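## Task

Scene 2: The same job for the cable lug screw behind label F6. Other screws stay untouched. Tight means motor-driven until it halted itself (stopped_at_torque=1), with no turning or moving afterwards. A pushed-in screw must be fully backed out and redriven. Raise the torque limit from its starting minimum as needed. Finish by releasing, lifting the key well above the head and moving clear.

## Robot and tools

Robot: one six-joint arm (UR12e-like) carrying a powered screwdriver. The screwdriver is a hex key inside a thin vacuum sleeve that can hold a screw. The tool point is the tip of the key when unloaded. The key points along the tool point's own +z axis and can be pushed back up to 12 mm. A flat block sticks out about 9 cm toward the tool's -y side and rotates with it, so watch its clearance.

Frame: the scene frame has its origin on the table top under the arm base, +z up, +y to the left when facing along +x. Positions are in metres, orientations are quaternions written w first. The reported tool position can be slightly wrong, more so far from the base.

A command row is always 10 numbers in this order: x, y, z, qw, qx, qy, qz, spindle, torque_limit, sleeve_vacuum. The first seven are an absolute tool point pose in the scene frame, not an offset. spindle is in [-1, 1]: +1 turns the key clockwise (screw goes in) at 500 rpm, -1 reverses at the same speed. It needs 0.5 s to reach full speed. The motor holds the last value and keeps spinning between calls, while the arm does not track the screw, so finish with spindle 0. torque_limit in [-1, 1] maps linearly from 0.3 N m (-1) to 1.2 N m (+1). It starts at -1. sleeve_vacuum in [-1, 1]: above 0.01 holds a screw, anything else releases. torque_limit and sleeve_vacuum persist until changed. Always resend the intended quaternion; the reported one may have drifted.

Tools:
- execute_actions(actions): a list of actions. Each action is a table of up to 15 rows; each row lasts one 1/30 s step, and a short table repeats its final row to fill 15 steps. An empty list just returns state and images. Any target more than 0.6 m from the current tool point along any of its axes gets the action refused; a malformed action or a failing first action rejects the whole call. Each step, the commanded pose is clipped to within 100 mm and 16 degrees of the measured pose, position taking priority over orientation, so long moves need several actions.
- move(target, speed, stop_force, blocking): straight-line path to one 10-number row (absolute pose plus tool values, which are applied at the start). speed in m/s, 0.002 to 0.5, default 0.25; turning limited to twice that in rad/s. Paths last 0.5 to 10 s. stop_force in N, 13 to 80: ends the path when the wrist reads that much extra push opposite the motion, then backs off 2 steps; use it only with slow speed and not on rotating moves; omit it when pulling away from contact. blocking=false returns after 0.5 s and cannot be combined with stop_force; poll with wait(0). The result adds a move: line, e.g. done, contact, held, off_target, fault, with limits such as paced or held.
- wait(seconds): 0 to 10, holds the last command.
- stop(): brakes a running move; the motor is not stopped.
- zoom_image(camera, region): camera is cam_head_left, cam_head_right, cam_high, cam_low or cam_wrist (each 504x504); region [x0, y0, x1, y1] in pixels, at most 504 by 504.
- read_manual(section): licence text only.
- finished_scene(scene): 1 or 2; ends that scene for good and loads the next.

Procedure: find the labelled lug screw with the cameras. Point the key straight down at the head, tip on the screw axis about 2 mm below the top of the head, approaching slowly. Engage by turning gently with spindle between -0.2 and 0.2 (negative seats without advancing; positive also drives). Raise torque_limit before the final drive. While the screw turns, lower the tool 0.7 mm per turn. The motor halts at 95 % of the torque limit when the head seats or the thread jams; then stopped_at_torque=1, and positive spindle does nothing until spindle has been 0 or below for 0.5 s. Do not spin it again afterwards. Loosening never halts on its own; if turns stops decreasing, increase torque_limit. Afterwards set spindle 0, vacuum off, and lift high.

Result lines: pose and velocities; Hand target (where the controller is driving); joint positions and torques (noisy, offset, not a contact measure); Wrist force and Wrist torque on the tool axes (offset up to about 5.5 N, noise, saturates near 100 N, may read no reading at start); step readings with HELD marks; screw_detected (1 when sleeve_vacuum_kpa exceeds 30, head seals the sleeve); turns (cumulative key turns, clockwise positive); stopped_at_torque; pose unreachable when the clearance check altered a command; MOTOR HOT from 70 °C.

Avoid: the arm is stiff, so commanding even slightly past a firm contact can fault. Joint load limits (N m): 306, 306, 139, 50.2, 50.2, 50.2; any outside force of 150 N also faults, freezing the arm for 10 s. Motors at 85 °C brake the arm until cooled. Approach slowly, never knock objects off the table, avoid drops, slams and hard presses, and keep the elbow away from full extension.

Each tool is called after ">>>" as a command line: name --argument value for each argument, lists and objects as JSON in quotes; but a table of rows of numbers goes row by row, as --pt "numbers of a row", without its own name.

## Session

>>> execute_actions --actions '[]'

Scene clock: 0.00 s.
end_effector_position=(+0.4114, +0.0719, +0.2987) sleeve_vacuum_kpa=0 screw_detected=0 stopped_at_torque=0 turns=0.00 end_effector_quat_wxyz=(+0.001, +0.707, +0.707, -0.002) end_effector_velocity=(+0.000, -0.000, -0.000) end_effector_angular_velocity=(-0.000, -0.000, -0.001)
Joint positions: [-0.455 -2.119  2.162 -1.614 -1.569 -0.454]
Joint velocities: [-0.001 -0.     0.    -0.    -0.    -0.   ]
Joint torques (N m, as the arm reports them, + toward a larger angle): no reading
Motor temperatures (°C, as the motors report them): [22 24 22 33 30 26]
Wrist force (N, on the end effector, along its own x y z axes, offset not removed): no reading
Wrist torque (N m, same axes, about the end effector's origin, offset not removed): no reading
Hand target: +0.411, +0.072, +0.299; +0.001, +0.707, +0.707, -0.002

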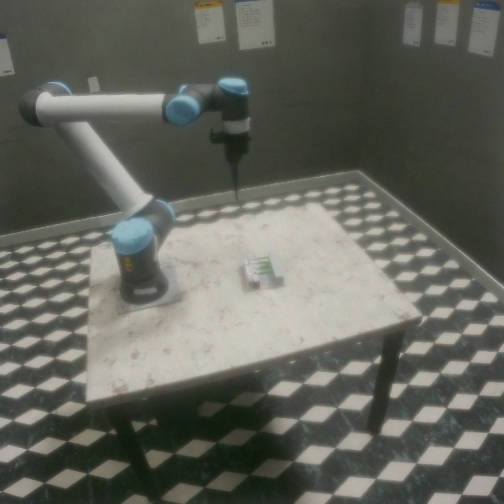

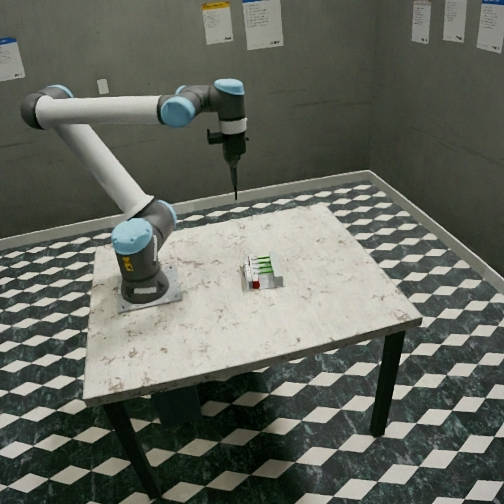

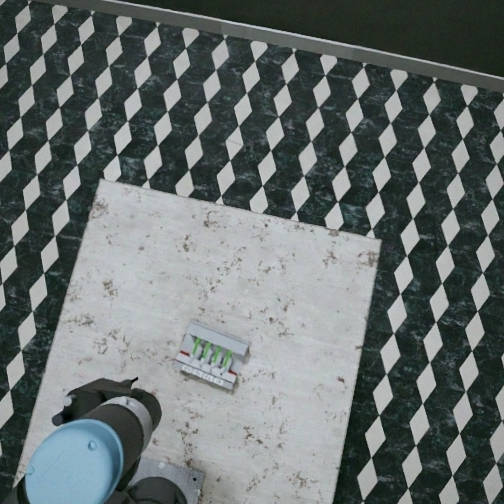

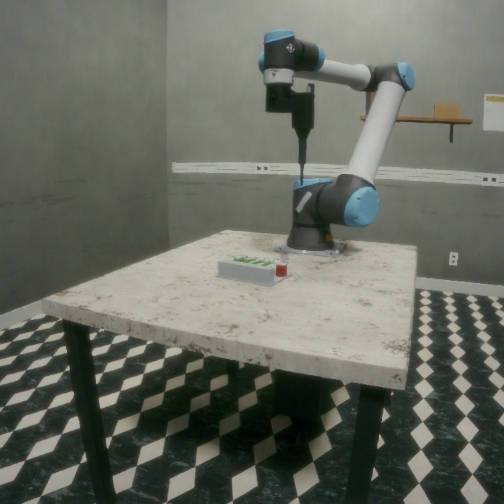

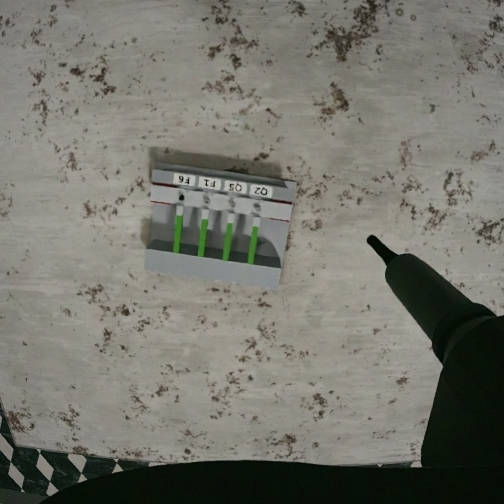

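>>> move --target '[0.419,-0.107,0.09,0,0.7071,0.7071,0,0,1,0]'

>>> zoom_image --camera "cam_wrist" --region '[290, 160, 450, 300]'

Scene clock: 2.17 s.
end_effector_position=(+0.4188, -0.1073, +0.0901) sleeve_vacuum_kpa=0 screw_detected=0 stopped_at_torque=0 turns=0.00 end_effector_quat_wxyz=(+0.000, +0.707, +0.707, -0.000) end_effector_velocity=(+0.001, -0.001, -0.002) end_effector_angular_velocity=(+0.001, -0.000, +0.000)
Joint positions: [-0.812 -1.881  2.423 -2.111 -1.565 -0.81 ]
Joint velocities: [-0.001  0.005  0.001 -0.006  0.    -0.001]
Joint torques (N m, as the arm reports them, + toward a larger angle): [-11.04  -7.57 -41.62  -7.33   2.89  -3.36]
Motor temperatures (°C, as the motors report them): [22 24 22 33 30 26]
Wrist force (N, on the end effector, along its own x y z axes, offset not removed): [-1.6 -2.8 0.8]
Wrist torque (N m, same axes, about the end effector's origin, offset not removed): [-0.94 0.23 0.36]
Hand target: +0.419, -0.107, +0.090; +0.000, +0.707, +0.707, -0.000
Off the commanded pose: 0.000 m, 0 deg.
move: done

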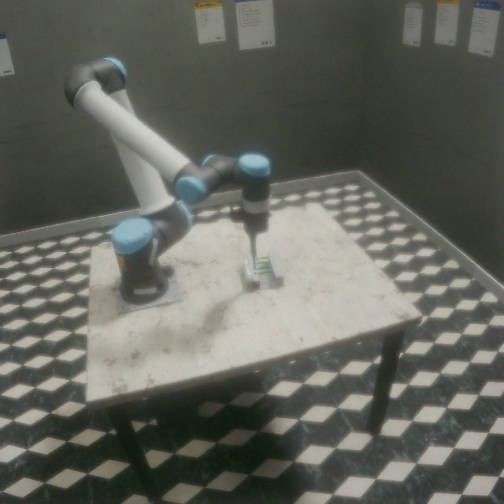

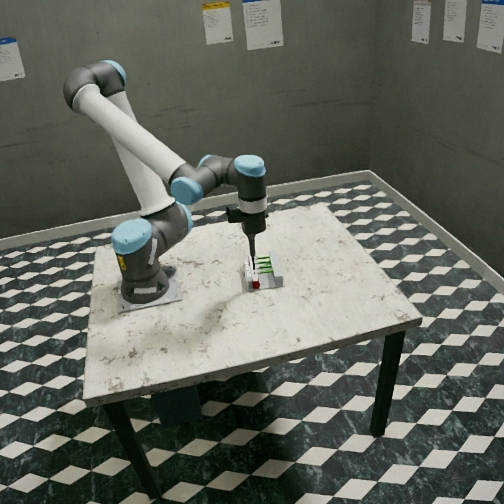

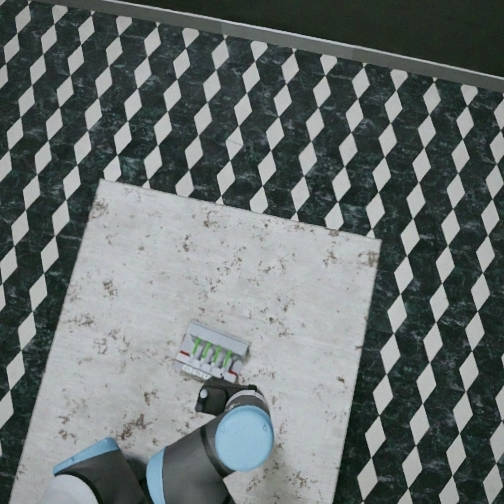

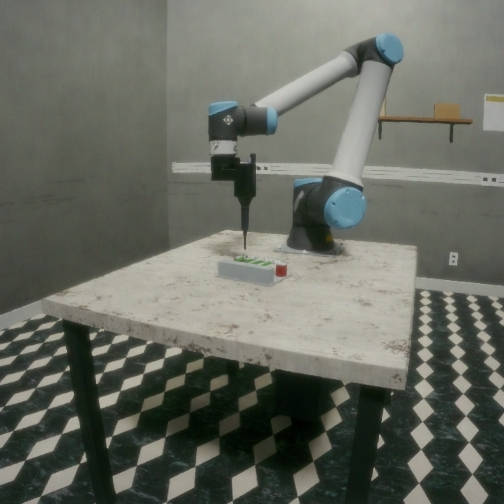

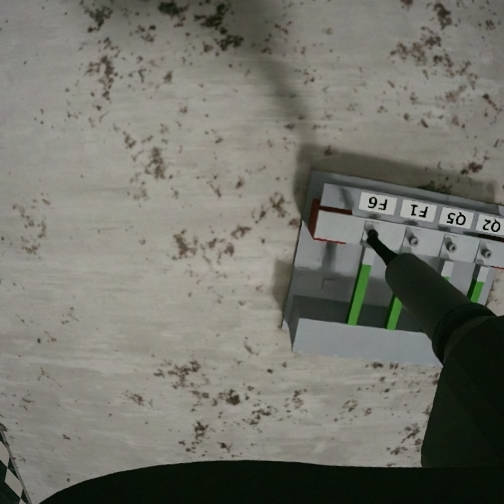

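Region (290, 160, 450, 300) of cam_wrist's 504x504 image, scaled by 3.150, with more detail than that image has; it fills the top 441 rows of this view, and the rest is white.

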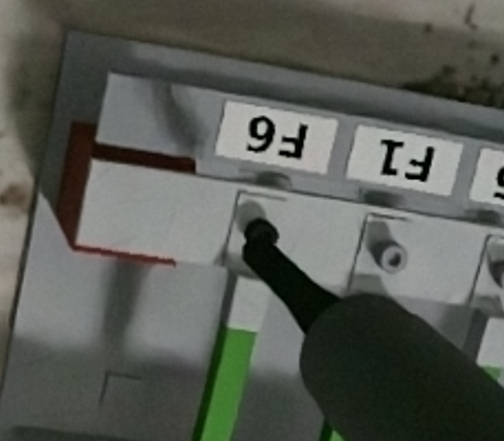

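>>> move --target '[0.4215,-0.0995,0.074,0,0.7071,0.7071,0,0,1,0]' --speed 0.06

>>> zoom_image --camera "cam_wrist" --region '[330, 200, 410, 270]'

Scene clock: 3.27 s.
end_effector_position=(+0.4215, -0.0996, +0.0743) sleeve_vacuum_kpa=0 screw_detected=0 stopped_at_torque=0 turns=0.00 end_effector_quat_wxyz=(-0.000, +0.707, +0.707, +0.000) end_effector_velocity=(+0.000, +0.002, -0.002) end_effector_angular_velocity=(+0.001, +0.001, +0.000)
Joint positions: [-0.795 -1.861  2.443 -2.15  -1.565 -0.793]
Joint velocities: [ 0.003  0.003  0.003 -0.004  0.     0.002]
Joint torques (N m, as the arm reports them, + toward a larger angle): [ 14.55  -9.34 -40.91  -7.52   1.33   2.37]
Motor temperatures (°C, as the motors report them): [22 24 22 33 30 26]
Wrist force (N, on the end effector, along its own x y z axes, offset not removed): [-1.7 -1.0 1.1]
Wrist torque (N m, same axes, about the end effector's origin, offset not removed): [-0.48 0.30 0.23]
Hand target: +0.422, -0.099, +0.074; -0.000, +0.707, +0.707, +0.000
Off the commanded pose: 0.000 m, 0 deg.
move: done

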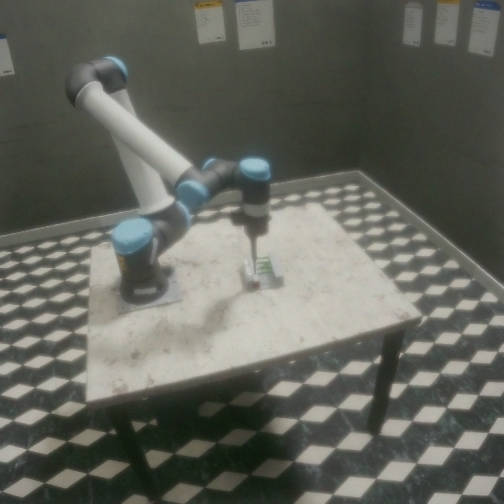

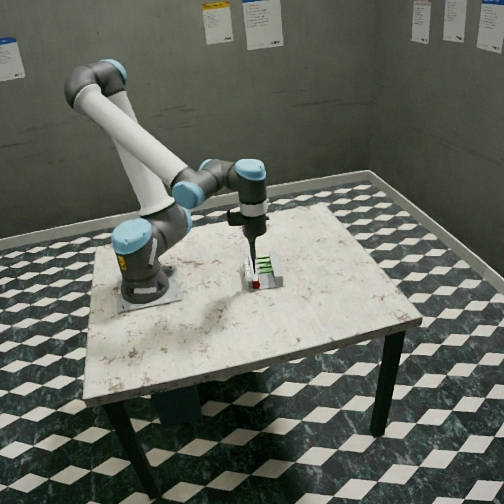

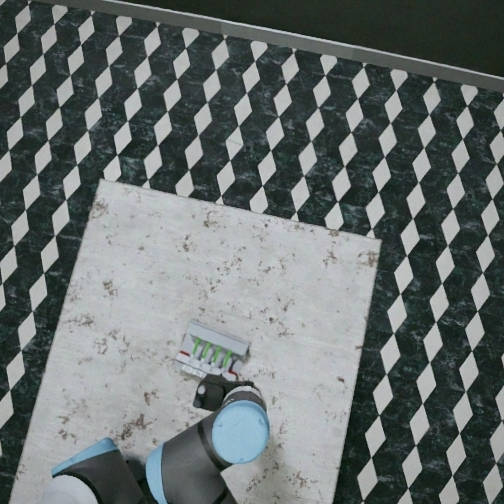

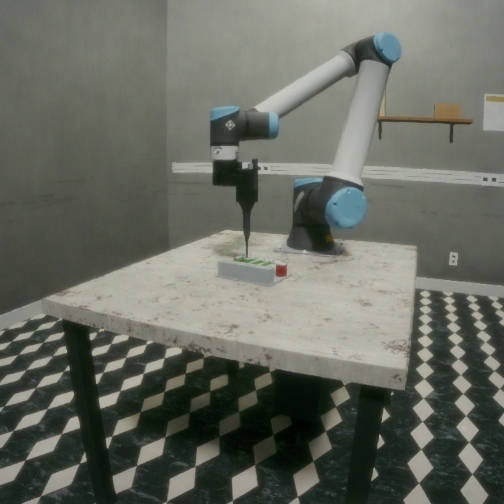

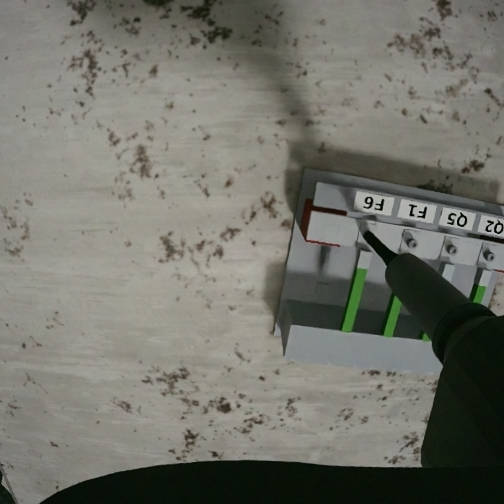

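Region (330, 200, 410, 270) of cam_wrist's 504x504 image, scaled by 6.300, with more detail than that image has; it fills the top 441 rows of this view, and the rest is white.

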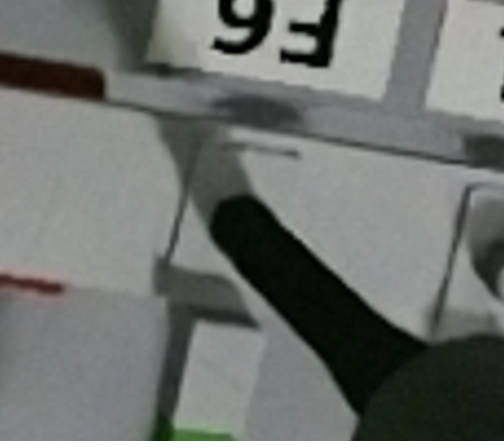

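>>> execute_actions --actions '[[[0.4215,-0.0995,0.069,0,0.7071,0.7071,0,0,1,1]],[[0.4215,-0.0995,0.066,0,0.7071,0.7071,0,0.1,1,1]],[[0.4215,-0.0995,0.064,0,0.7071,0.7071,0,0.1,1,1]],[[0.4215,-0.0995,0.062,0,0.7071,0.7071,0,0.1,1,1]],[[0.4215,-0.0995,0.062,0,0.7071,0.7071,0,0,1,1]]]'

>>> zoom_image --camera "cam_wrist" --region '[330, 200, 410, 270]'

Scene clock: 6.17 s.
end_effector_position=(+0.4215, -0.0995, +0.0620) sleeve_vacuum_kpa=14 screw_detected=0 stopped_at_torque=0 turns=1.24 end_effector_quat_wxyz=(+0.000, +0.707, +0.707, +0.000) end_effector_velocity=(-0.000, -0.000, -0.000) end_effector_angular_velocity=(+0.000, +0.001, -0.000)
Joint positions: [-0.794 -1.844  2.458 -2.183 -1.565 -0.792]
Joint velocities: [-0.001 -0.    -0.     0.001 -0.001 -0.   ]
Joint torques (N m, as the arm reports them, + toward a larger angle): [ 16.44  -8.46 -35.39  -7.49  -2.09   2.46]
Motor temperatures (°C, as the motors report them): [22 24 22 33 30 26]
Wrist force (N, on the end effector, along its own x y z axes, offset not removed): [-0.5 -1.7 -10.3]
Wrist torque (N m, same axes, about the end effector's origin, offset not removed): [-0.53 -0.05 0.20]
Hand target: +0.422, -0.100, +0.062; -0.000, +0.707, +0.707, +0.000
Off the commanded pose: 0.000 m, 0 deg.
Step readings (end_effector_position; steps 1 to 15: 1st action; 16 to 30: 2nd action; 31 to 45: 3rd action; 46 to 60: 4th action; 61 to 75: 5th action):
0: (+0.4215, -0.0995, +0.0740)
1: (+0.4215, -0.0995, +0.0740)
2: (+0.4215, -0.0995, +0.0733)
4: (+0.4215, -0.0995, +0.0717)
8: (+0.4215, -0.0995, +0.0700)
15: (+0.4215, -0.0995, +0.0692)
16: (+0.4215, -0.0995, +0.0691)
17: (+0.4215, -0.0995, +0.0687)
19: (+0.4215, -0.0995, +0.0677)
23: (+0.4215, -0.0995, +0.0666)
30: (+0.4215, -0.0995, +0.0661)
31: (+0.4215, -0.0995, +0.0661)
32: (+0.4215, -0.0995, +0.0658)
34: (+0.4215, -0.0995, +0.0651)
38: (+0.4215, -0.0995, +0.0644)
45: (+0.4215, -0.0995, +0.0641)
46: (+0.4215, -0.0995, +0.0640)
47: (+0.4215, -0.0995, +0.0638)
49: (+0.4215, -0.0995, +0.0631)
53: (+0.4215, -0.0995, +0.0624)
60: (+0.4215, -0.0995, +0.0621)
61: (+0.4215, -0.0995, +0.0621)
62: (+0.4215, -0.0995, +0.0620)
64: (+0.4215, -0.0995, +0.0620)
68: (+0.4215, -0.0995, +0.0620)
75: end_effector_position above

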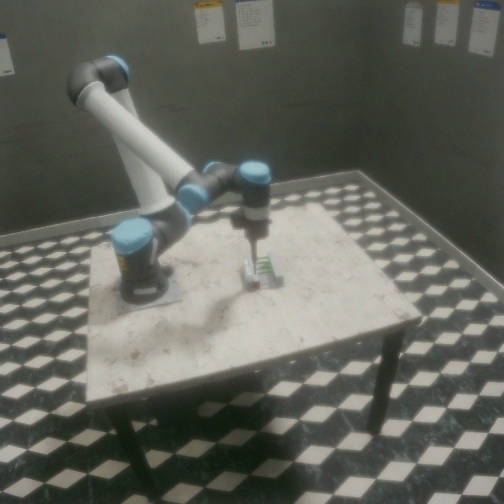

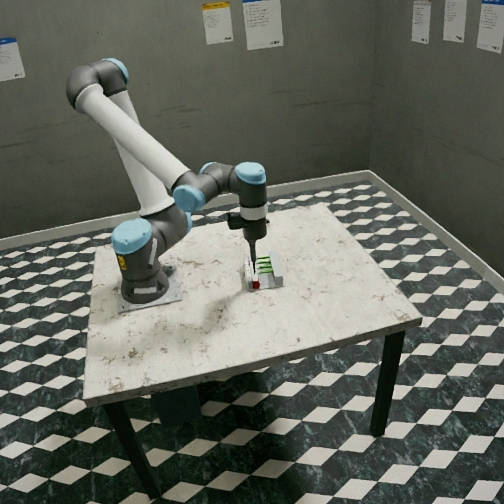

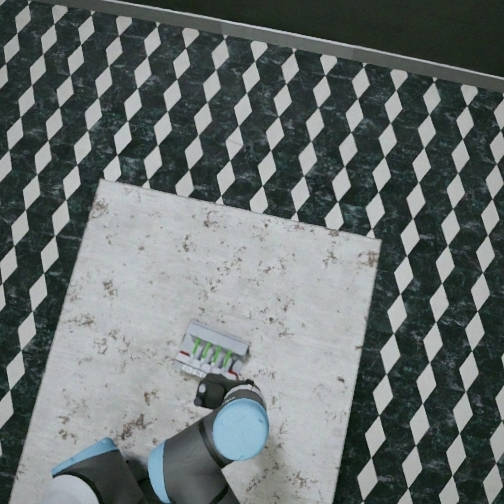

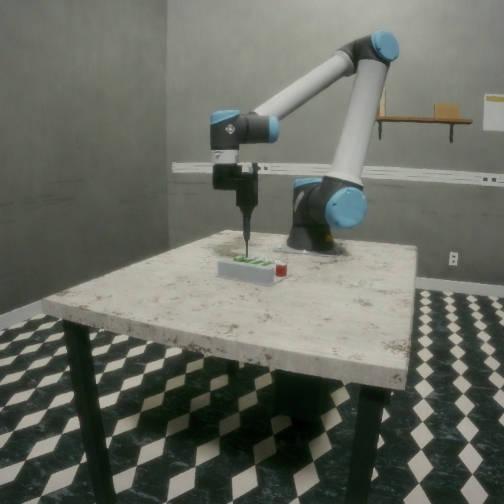

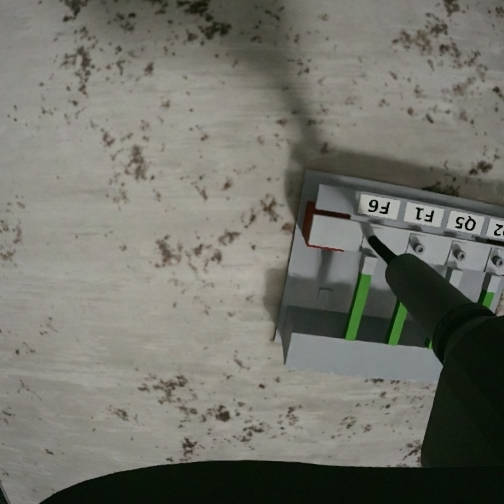

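Region (330, 200, 410, 270) of cam_wrist's 504x504 image, scaled by 6.300, with more detail than that image has; it fills the top 441 rows of this view, and the rest is white.

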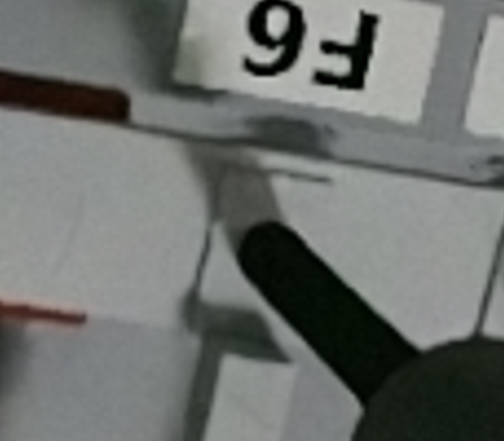

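>>> zoom_image --camera "cam_wrist" --region '[350, 200, 470, 280]'

Region (350, 200, 470, 280) of cam_wrist's 504x504 image, scaled by 4.200, with more detail than that image has.

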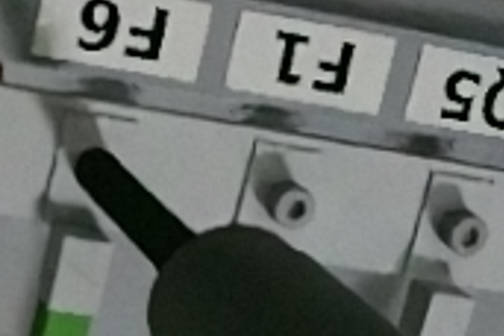

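>>> execute_actions --actions '[[[0.4215,-0.0995,0.072,0,0.7071,0.7071,0,0,1,1]],[[0.4225,-0.097,0.072,0,0.7071,0.7071,0,0,1,1]],[[0.4225,-0.097,0.067,0,0.7071,0.7071,0,0.1,1,1]],[[0.4225,-0.097,0.064,0,0.7071,0.7071,0,0.1,1,1]],[[0.4225,-0.097,0.062,0,0.7071,0.7071,0,0.1,1,1]],[[0.4225,-0.097,0.062,0,0.7071,0.7071,0,0,1,1]]]'

>>> zoom_image --camera "cam_wrist" --region '[350, 200, 470, 280]'

Scene clock: 9.83 s.
end_effector_position=(+0.4225, -0.0970, +0.0620) sleeve_vacuum_kpa=14 screw_detected=0 stopped_at_torque=0 turns=2.48 end_effector_quat_wxyz=(+0.000, +0.707, +0.707, +0.000) end_effector_velocity=(+0.000, +0.000, -0.000) end_effector_angular_velocity=(-0.000, -0.001, +0.001)
Joint positions: [-0.788 -1.844  2.458 -2.183 -1.565 -0.786]
Joint velocities: [ 0.     0.     0.    -0.001  0.    -0.   ]
Joint torques (N m, as the arm reports them, + toward a larger angle): [ 16.93  -6.31 -33.88  -6.94   2.04   2.62]
Motor temperatures (°C, as the motors report them): [22 24 22 33 30 26]
Wrist force (N, on the end effector, along its own x y z axes, offset not removed): [-1.0 -0.7 -9.5]
Wrist torque (N m, same axes, about the end effector's origin, offset not removed): [-0.53 -0.08 0.15]
Hand target: +0.423, -0.097, +0.062; -0.000, +0.707, +0.707, +0.000
Off the commanded pose: 0.000 m, 0 deg.
Step readings (end_effector_position; steps 1 to 15: 1st action; 16 to 30: 2nd action; 31 to 45: 3rd action; 46 to 60: 4th action; 61 to 75: 5th action; 76 to 90: 6th action):
0: (+0.4215, -0.0995, +0.0620)
1: (+0.4215, -0.0995, +0.0620)
2: (+0.4215, -0.0995, +0.0631)
4: (+0.4215, -0.0995, +0.0662)
8: (+0.4215, -0.0994, +0.0698)
15: (+0.4215, -0.0994, +0.0716)
16: (+0.4215, -0.0994, +0.0717)
17: (+0.4216, -0.0991, +0.0718)
19: (+0.4219, -0.0984, +0.0718)
23: (+0.4223, -0.0975, +0.0719)
30: (+0.4225, -0.0971, +0.0720)
31: (+0.4225, -0.0971, +0.0720)
32: (+0.4225, -0.0971, +0.0715)
34: (+0.4226, -0.0972, +0.0700)
38: (+0.4226, -0.0971, +0.0681)
45: (+0.4225, -0.0970, +0.0672)
46: (+0.4225, -0.0970, +0.0671)
47: (+0.4225, -0.0970, +0.0667)
49: (+0.4225, -0.0970, +0.0657)
53: (+0.4225, -0.0970, +0.0646)
60: (+0.4225, -0.0970, +0.0641)
61: (+0.4225, -0.0970, +0.0641)
62: (+0.4225, -0.0970, +0.0638)
64: (+0.4225, -0.0970, +0.0631)
68: (+0.4225, -0.0970, +0.0624)
75: (+0.4225, -0.0970, +0.0621)
76: (+0.4225, -0.0970, +0.0621)
77: (+0.4225, -0.0970, +0.0620)
79: (+0.4225, -0.0970, +0.0620)
83: (+0.4225, -0.0970, +0.0620)
90: end_effector_position above

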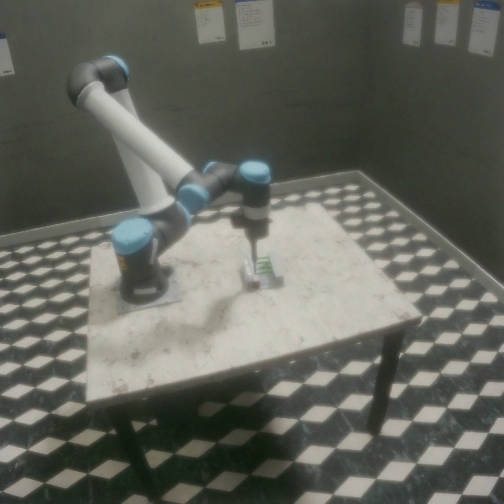

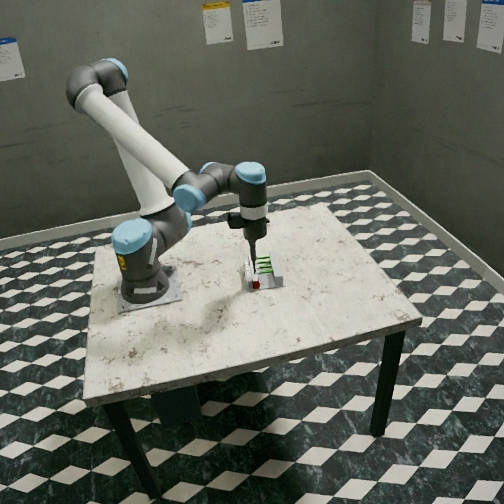

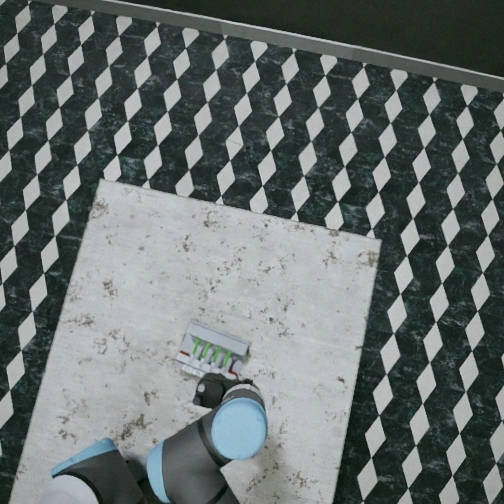

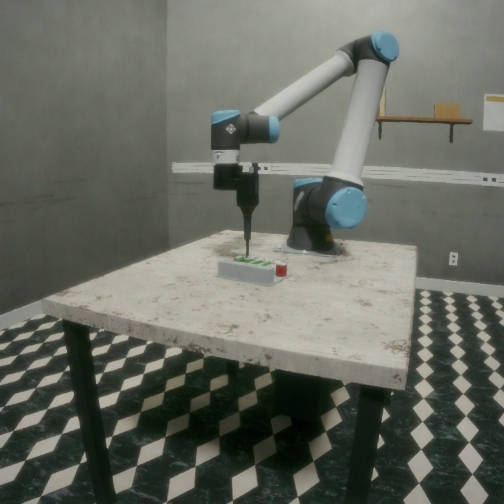

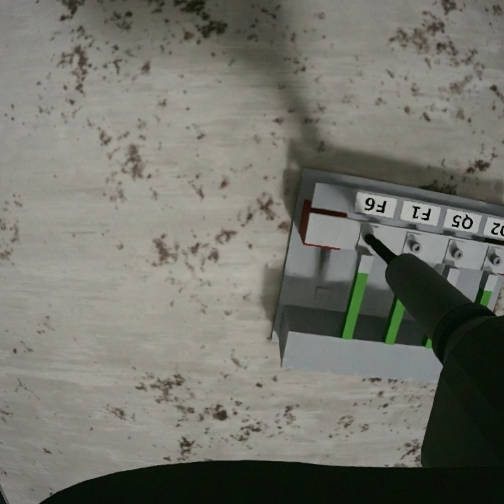

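Region (350, 200, 470, 280) of cam_wrist's 504x504 image, scaled by 4.200, with more detail than that image has.

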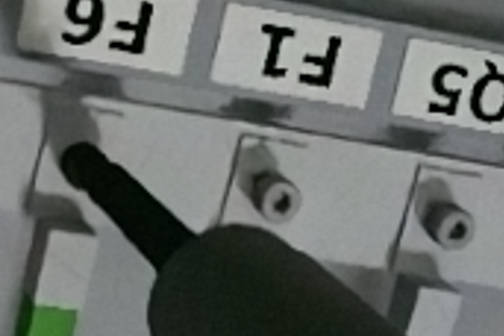

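>>> execute_actions --actions '[[[0.4225,-0.097,0.070,0,0.7071,0.7071,0,0,1,1]],[[0.4221,-0.0988,0.070,0,0.7071,0.7071,0,0,1,1]],[[0.4221,-0.0988,0.066,0,0.7071,0.7071,0,0.1,1,1]],[[0.4221,-0.0988,0.064,0,0.7071,0.7071,0,0.1,1,1]],[[0.4221,-0.0988,0.062,0,0.7071,0.7071,0,0.1,1,1]],[[0.4221,-0.0988,0.062,0,0.7071,0.7071,0,0,1,1]]]'

>>> zoom_image --camera "cam_wrist" --region '[340, 210, 420, 270]'

Scene clock: 13.27 s.
end_effector_position=(+0.4221, -0.0988, +0.0620) sleeve_vacuum_kpa=14 screw_detected=0 stopped_at_torque=0 turns=3.72 end_effector_quat_wxyz=(+0.000, +0.707, +0.707, +0.000) end_effector_velocity=(+0.001, -0.000, +0.000) end_effector_angular_velocity=(-0.001, -0.002, +0.001)
Joint positions: [-0.792 -1.843  2.457 -2.183 -1.565 -0.79 ]
Joint velocities: [ 0.    -0.    -0.    -0.002  0.001 -0.   ]
Joint torques (N m, as the arm reports them, + toward a larger angle): [ 15.43  -7.12 -33.73  -7.16  -1.83   2.39]
Motor temperatures (°C, as the motors report them): [22 24 22 33 30 26]
Wrist force (N, on the end effector, along its own x y z axes, offset not removed): [-0.5 -1.7 -8.3]
Wrist torque (N m, same axes, about the end effector's origin, offset not removed): [-0.64 -0.13 0.26]
Hand target: +0.422, -0.099, +0.062; -0.000, +0.707, +0.707, +0.000
Off the commanded pose: 0.000 m, 0 deg.
Step readings (end_effector_position; steps 1 to 15: 1st action; 16 to 30: 2nd action; 31 to 45: 3rd action; 46 to 60: 4th action; 61 to 75: 5th action; 76 to 90: 6th action):
0: (+0.4225, -0.0970, +0.0620)
1: (+0.4225, -0.0970, +0.0620)
2: (+0.4225, -0.0970, +0.0629)
4: (+0.4225, -0.0969, +0.0653)
8: (+0.4225, -0.0969, +0.0683)
15: (+0.4225, -0.0969, +0.0697)
16: (+0.4225, -0.0969, +0.0698)
17: (+0.4224, -0.0972, +0.0698)
19: (+0.4223, -0.0978, +0.0699)
23: (+0.4222, -0.0984, +0.0700)
30: (+0.4221, -0.0987, +0.0700)
31: (+0.4221, -0.0987, +0.0700)
32: (+0.4222, -0.0988, +0.0696)
34: (+0.4222, -0.0989, +0.0684)
38: (+0.4222, -0.0989, +0.0669)
45: (+0.4221, -0.0988, +0.0662)
46: (+0.4221, -0.0988, +0.0661)
47: (+0.4221, -0.0988, +0.0658)
49: (+0.4221, -0.0988, +0.0651)
53: (+0.4221, -0.0988, +0.0644)
60: (+0.4221, -0.0988, +0.0641)
61: (+0.4221, -0.0988, +0.0640)
62: (+0.4221, -0.0988, +0.0638)
64: (+0.4221, -0.0988, +0.0631)
68: (+0.4221, -0.0988, +0.0624)
75: (+0.4221, -0.0988, +0.0621)
76: (+0.4221, -0.0988, +0.0621)
77: (+0.4221, -0.0988, +0.0620)
79: (+0.4221, -0.0988, +0.0620)
83: (+0.4221, -0.0988, +0.0620)
90: end_effector_position above

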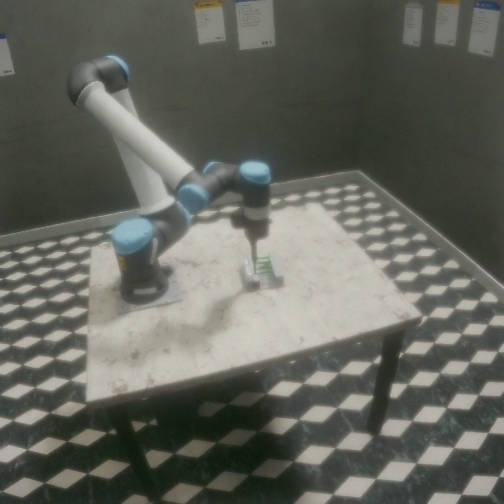

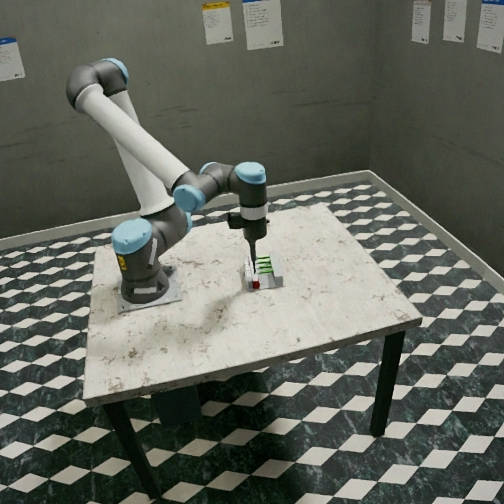

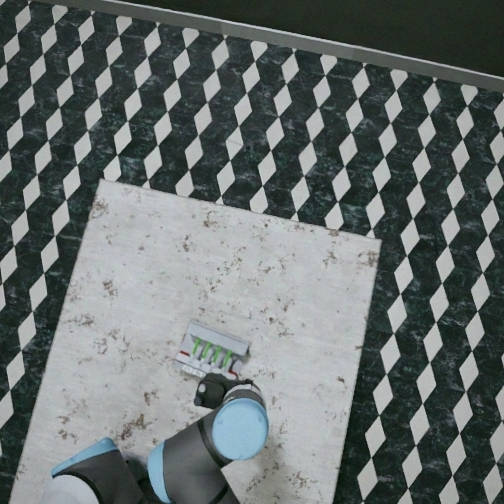

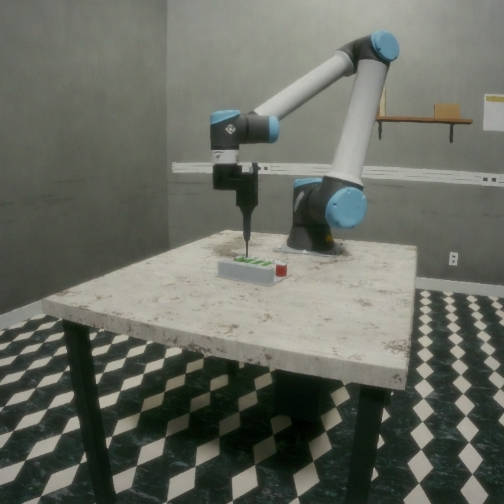

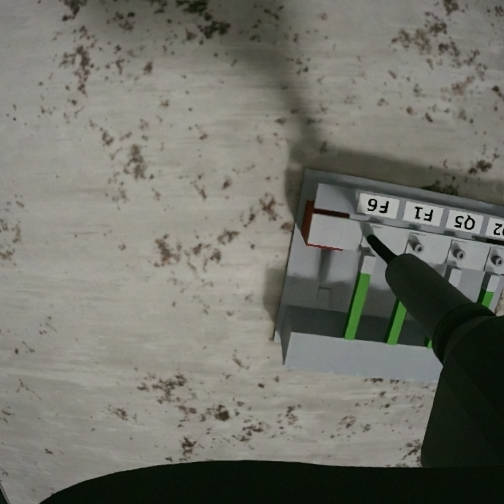

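Region (340, 210, 420, 270) of cam_wrist's 504x504 image, scaled by 6.300, with more detail than that image has; it fills the top 378 rows of this view, and the rest is white.

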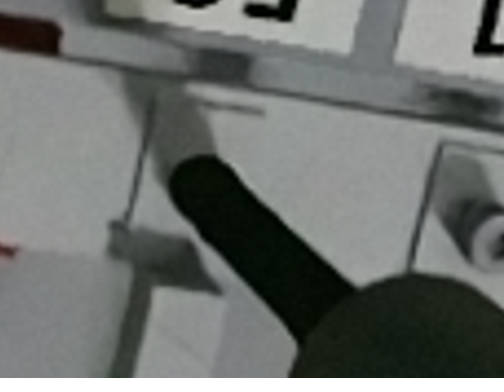

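>>> execute_actions --actions '[[[0.4221,-0.0988,0.072,0,0.7071,0.7071,0,0,1,0]],[[0.4221,-0.0888,0.072,0,0.7071,0.7071,0,0,1,0]],[[0.4221,-0.0888,0.072,0,0.7071,0.7071,0,0,1,0]]]'

>>> zoom_image --camera "cam_wrist" --region '[340, 210, 420, 270]'

Scene clock: 15.07 s.
end_effector_position=(+0.4221, -0.0888, +0.0720) sleeve_vacuum_kpa=0 screw_detected=0 stopped_at_torque=0 turns=3.72 end_effector_quat_wxyz=(-0.000, +0.707, +0.707, +0.000) end_effector_velocity=(-0.000, -0.000, -0.000) end_effector_angular_velocity=(-0.000, +0.000, -0.001)
Joint positions: [-0.775 -1.866  2.451 -2.153 -1.565 -0.773]
Joint velocities: [-0.001 -0.    -0.     0.    -0.     0.   ]
Joint torques (N m, as the arm reports them, + toward a larger angle): [ 16.27 -30.42 -40.62  -2.3    2.28   2.68]
Motor temperatures (°C, as the motors report them): [22 24 22 33 30 26]
Wrist force (N, on the end effector, along its own x y z axes, offset not removed): [-1.4 -1.1 0.6]
Wrist torque (N m, same axes, about the end effector's origin, offset not removed): [-0.46 0.16 0.18]
Hand target: +0.422, -0.089, +0.072; -0.000, +0.707, +0.707, +0.000
Off the commanded pose: 0.000 m, 0 deg.
Step readings (end_effector_position; steps 1 to 15: 1st action; 16 to 30: 2nd action; 31 to 45: 3rd action):
0: (+0.4221, -0.0988, +0.0620)
1: (+0.4221, -0.0988, +0.0620)
2: (+0.4221, -0.0988, +0.0631)
4: (+0.4221, -0.0988, +0.0662)
8: (+0.4221, -0.0987, +0.0698)
15: (+0.4221, -0.0987, +0.0716)
16: (+0.4221, -0.0987, +0.0717)
17: (+0.4221, -0.0976, +0.0719)
19: (+0.4222, -0.0945, +0.0720)
23: (+0.4221, -0.0909, +0.0720)
30: (+0.4221, -0.0891, +0.0720)
31: (+0.4221, -0.0891, +0.0720)
32: (+0.4221, -0.0890, +0.0720)
34: (+0.4221, -0.0889, +0.0720)
38: (+0.4221, -0.0888, +0.0720)
45: end_effector_position above

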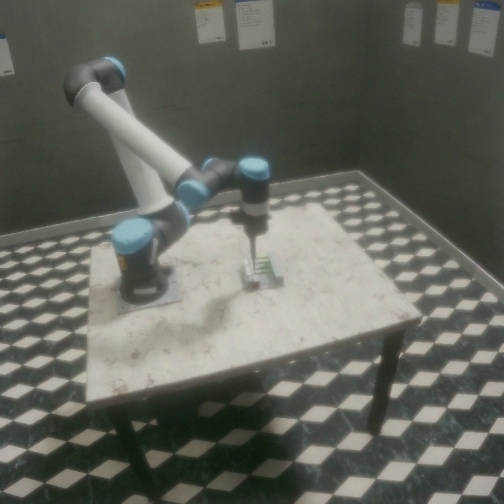

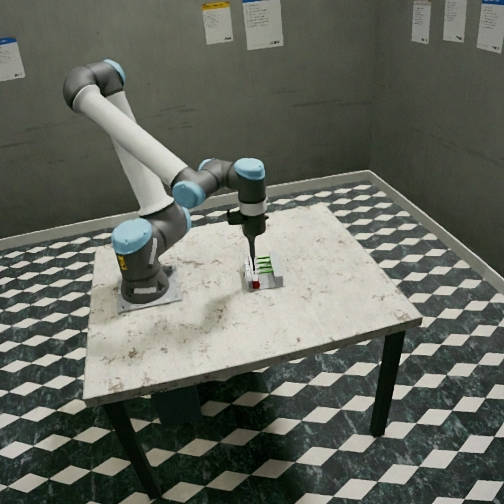

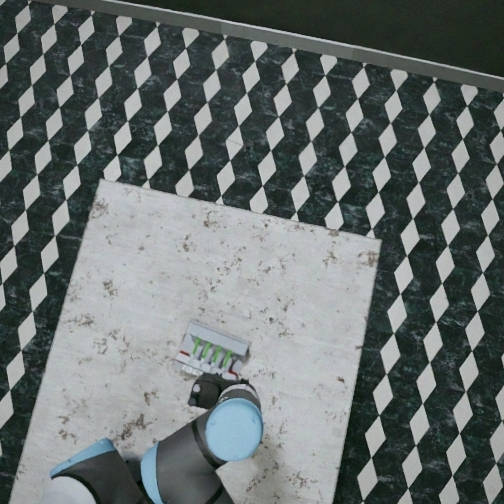

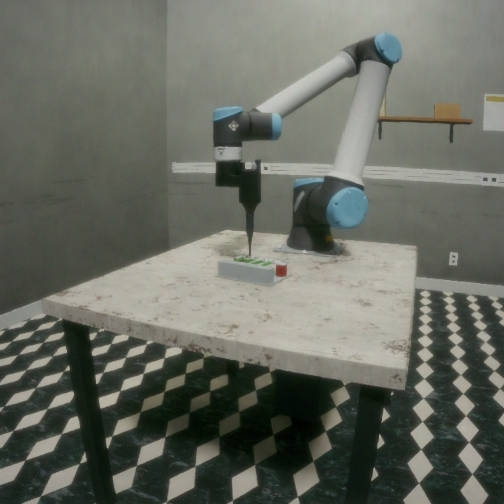

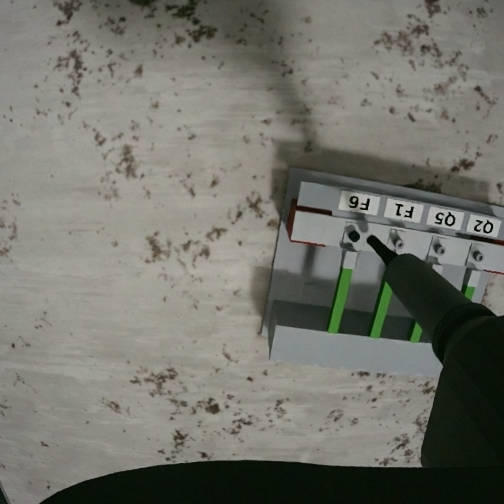

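Region (340, 210, 420, 270) of cam_wrist's 504x504 image, scaled by 6.300, with more detail than that image has; it fills the top 378 rows of this view, and the rest is white.

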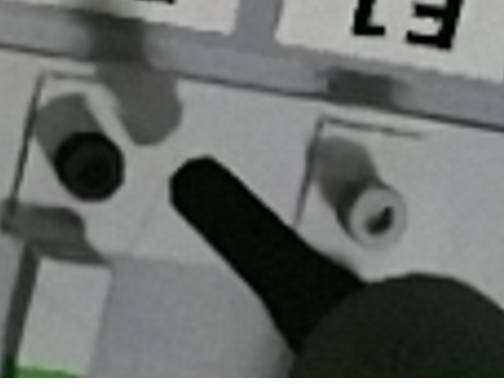

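>>> execute_actions --actions '[[[0.4212,-0.1000,0.072,0,0.7071,0.7071,0,0,1,1]],[[0.4212,-0.1000,0.069,0,0.7071,0.7071,0,0,1,1]],[[0.4212,-0.1000,0.066,0,0.7071,0.7071,0,0.1,1,1]],[[0.4212,-0.1000,0.064,0,0.7071,0.7071,0,0.1,1,1]],[[0.4212,-0.1000,0.062,0,0.7071,0.7071,0,0.1,1,1]],[[0.4212,-0.1000,0.062,0,0.7071,0.7071,0,0,1,1]]]'

>>> zoom_image --camera "cam_wrist" --region '[340, 210, 420, 270]'

>>> zoom_image --camera "cam_head_right" --region '[235, 235, 285, 285]'

Scene clock: 18.57 s.
end_effector_position=(+0.4212, -0.1000, +0.0620) sleeve_vacuum_kpa=40 screw_detected=1 stopped_at_torque=0 turns=4.96 end_effector_quat_wxyz=(+0.000, +0.707, +0.707, +0.000) end_effector_velocity=(-0.000, -0.000, +0.000) end_effector_angular_velocity=(-0.000, -0.000, -0.000)
Joint positions: [-0.795 -1.844  2.458 -2.183 -1.565 -0.793]
Joint velocities: [-0. -0.  0. -0. -0. -0.]
Joint torques (N m, as the arm reports them, + toward a larger angle): [ 14.68  -8.42 -37.31  -8.21   2.84   2.77]
Motor temperatures (°C, as the motors report them): [22 24 22 33 30 26]
Wrist force (N, on the end effector, along its own x y z axes, offset not removed): [-0.2 -6.3 -7.0]
Wrist torque (N m, same axes, about the end effector's origin, offset not removed): [-1.15 -0.12 0.32]
Hand target: +0.421, -0.100, +0.062; -0.000, +0.707, +0.707, +0.000
Off the commanded pose: 0.000 m, 0 deg.
Step readings (end_effector_position; steps 1 to 15: 1st action; 16 to 30: 2nd action; 31 to 45: 3rd action; 46 to 60: 4th action; 61 to 75: 5th action; 76 to 90: 6th action):
0: (+0.4221, -0.0888, +0.0720)
1: (+0.4221, -0.0888, +0.0720)
2: (+0.4219, -0.0899, +0.0719)
4: (+0.4215, -0.0935, +0.0719)
8: (+0.4213, -0.0976, +0.0720)
15: (+0.4212, -0.0996, +0.0720)
16: (+0.4212, -0.0997, +0.0720)
17: (+0.4213, -0.0999, +0.0717)
19: (+0.4213, -0.1001, +0.0708)
23: (+0.4213, -0.1001, +0.0697)
30: (+0.4212, -0.1000, +0.0691)
31: (+0.4212, -0.1000, +0.0691)
32: (+0.4212, -0.1000, +0.0687)
34: (+0.4212, -0.1000, +0.0677)
38: (+0.4212, -0.1000, +0.0666)
45: (+0.4212, -0.1000, +0.0661)
46: (+0.4212, -0.1000, +0.0661)
47: (+0.4212, -0.1000, +0.0658)
49: (+0.4212, -0.1000, +0.0651)
53: (+0.4212, -0.1000, +0.0644)
60: (+0.4212, -0.1000, +0.0641)
61: (+0.4212, -0.1000, +0.0640)
62: (+0.4212, -0.1000, +0.0638)
64: (+0.4212, -0.1000, +0.0631)
68: (+0.4212, -0.1000, +0.0624)
75: (+0.4212, -0.1000, +0.0621)
76: (+0.4212, -0.1000, +0.0620)
77: (+0.4212, -0.1000, +0.0620)
79: (+0.4212, -0.1000, +0.0620)
83: (+0.4212, -0.1000, +0.0620)
90: end_effector_position above

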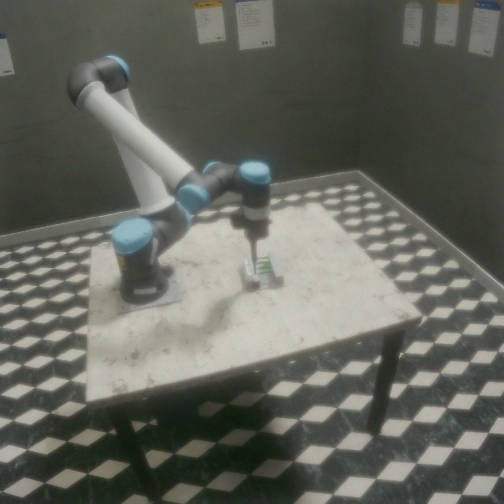

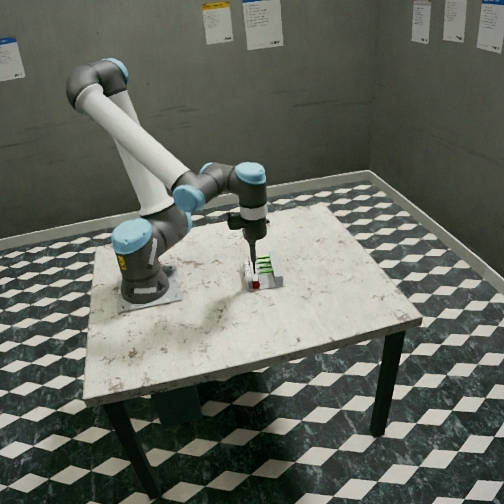

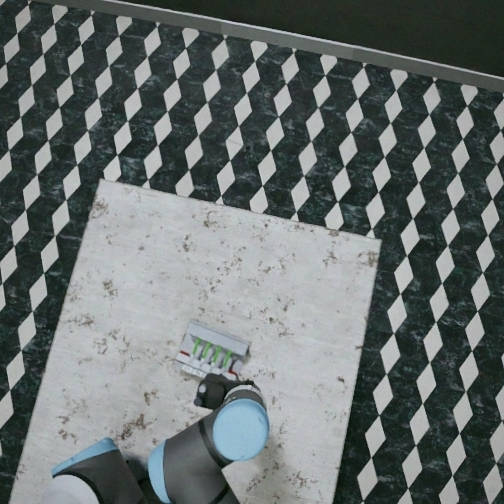

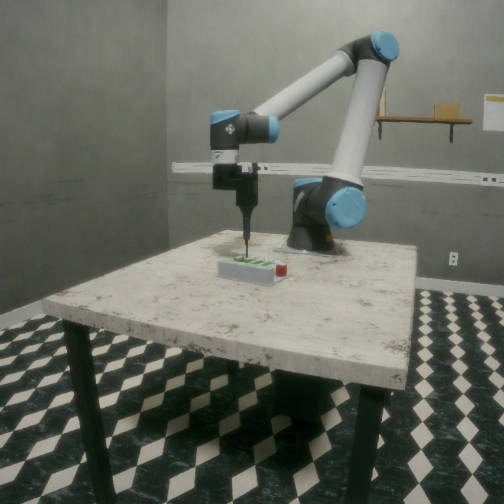

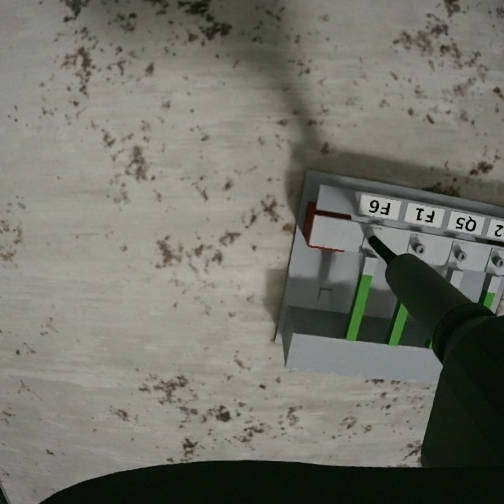

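Region (340, 210, 420, 270) of cam_wrist's 504x504 image, scaled by 6.300, with more detail than that image has; it fills the top 378 rows of this view, and the rest is white.

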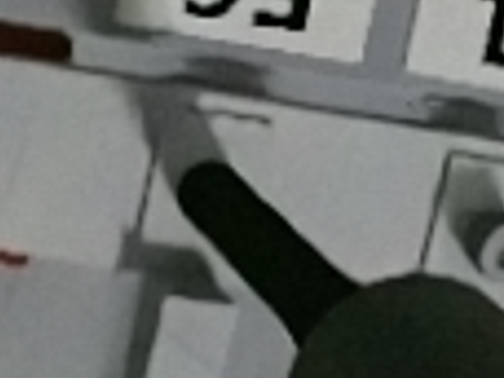

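Region (235, 235, 285, 285) of cam_head_right's 504x504 image, scaled by 10.080, with more detail than that image has.

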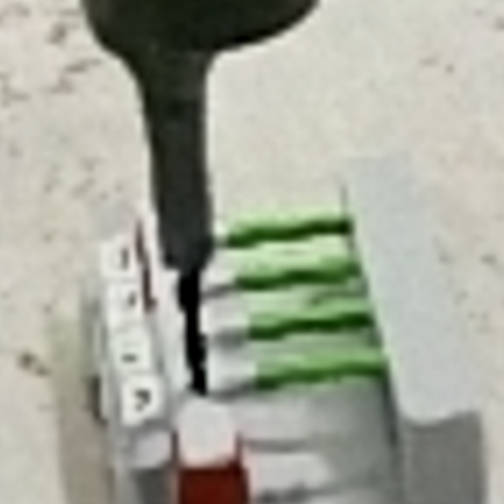

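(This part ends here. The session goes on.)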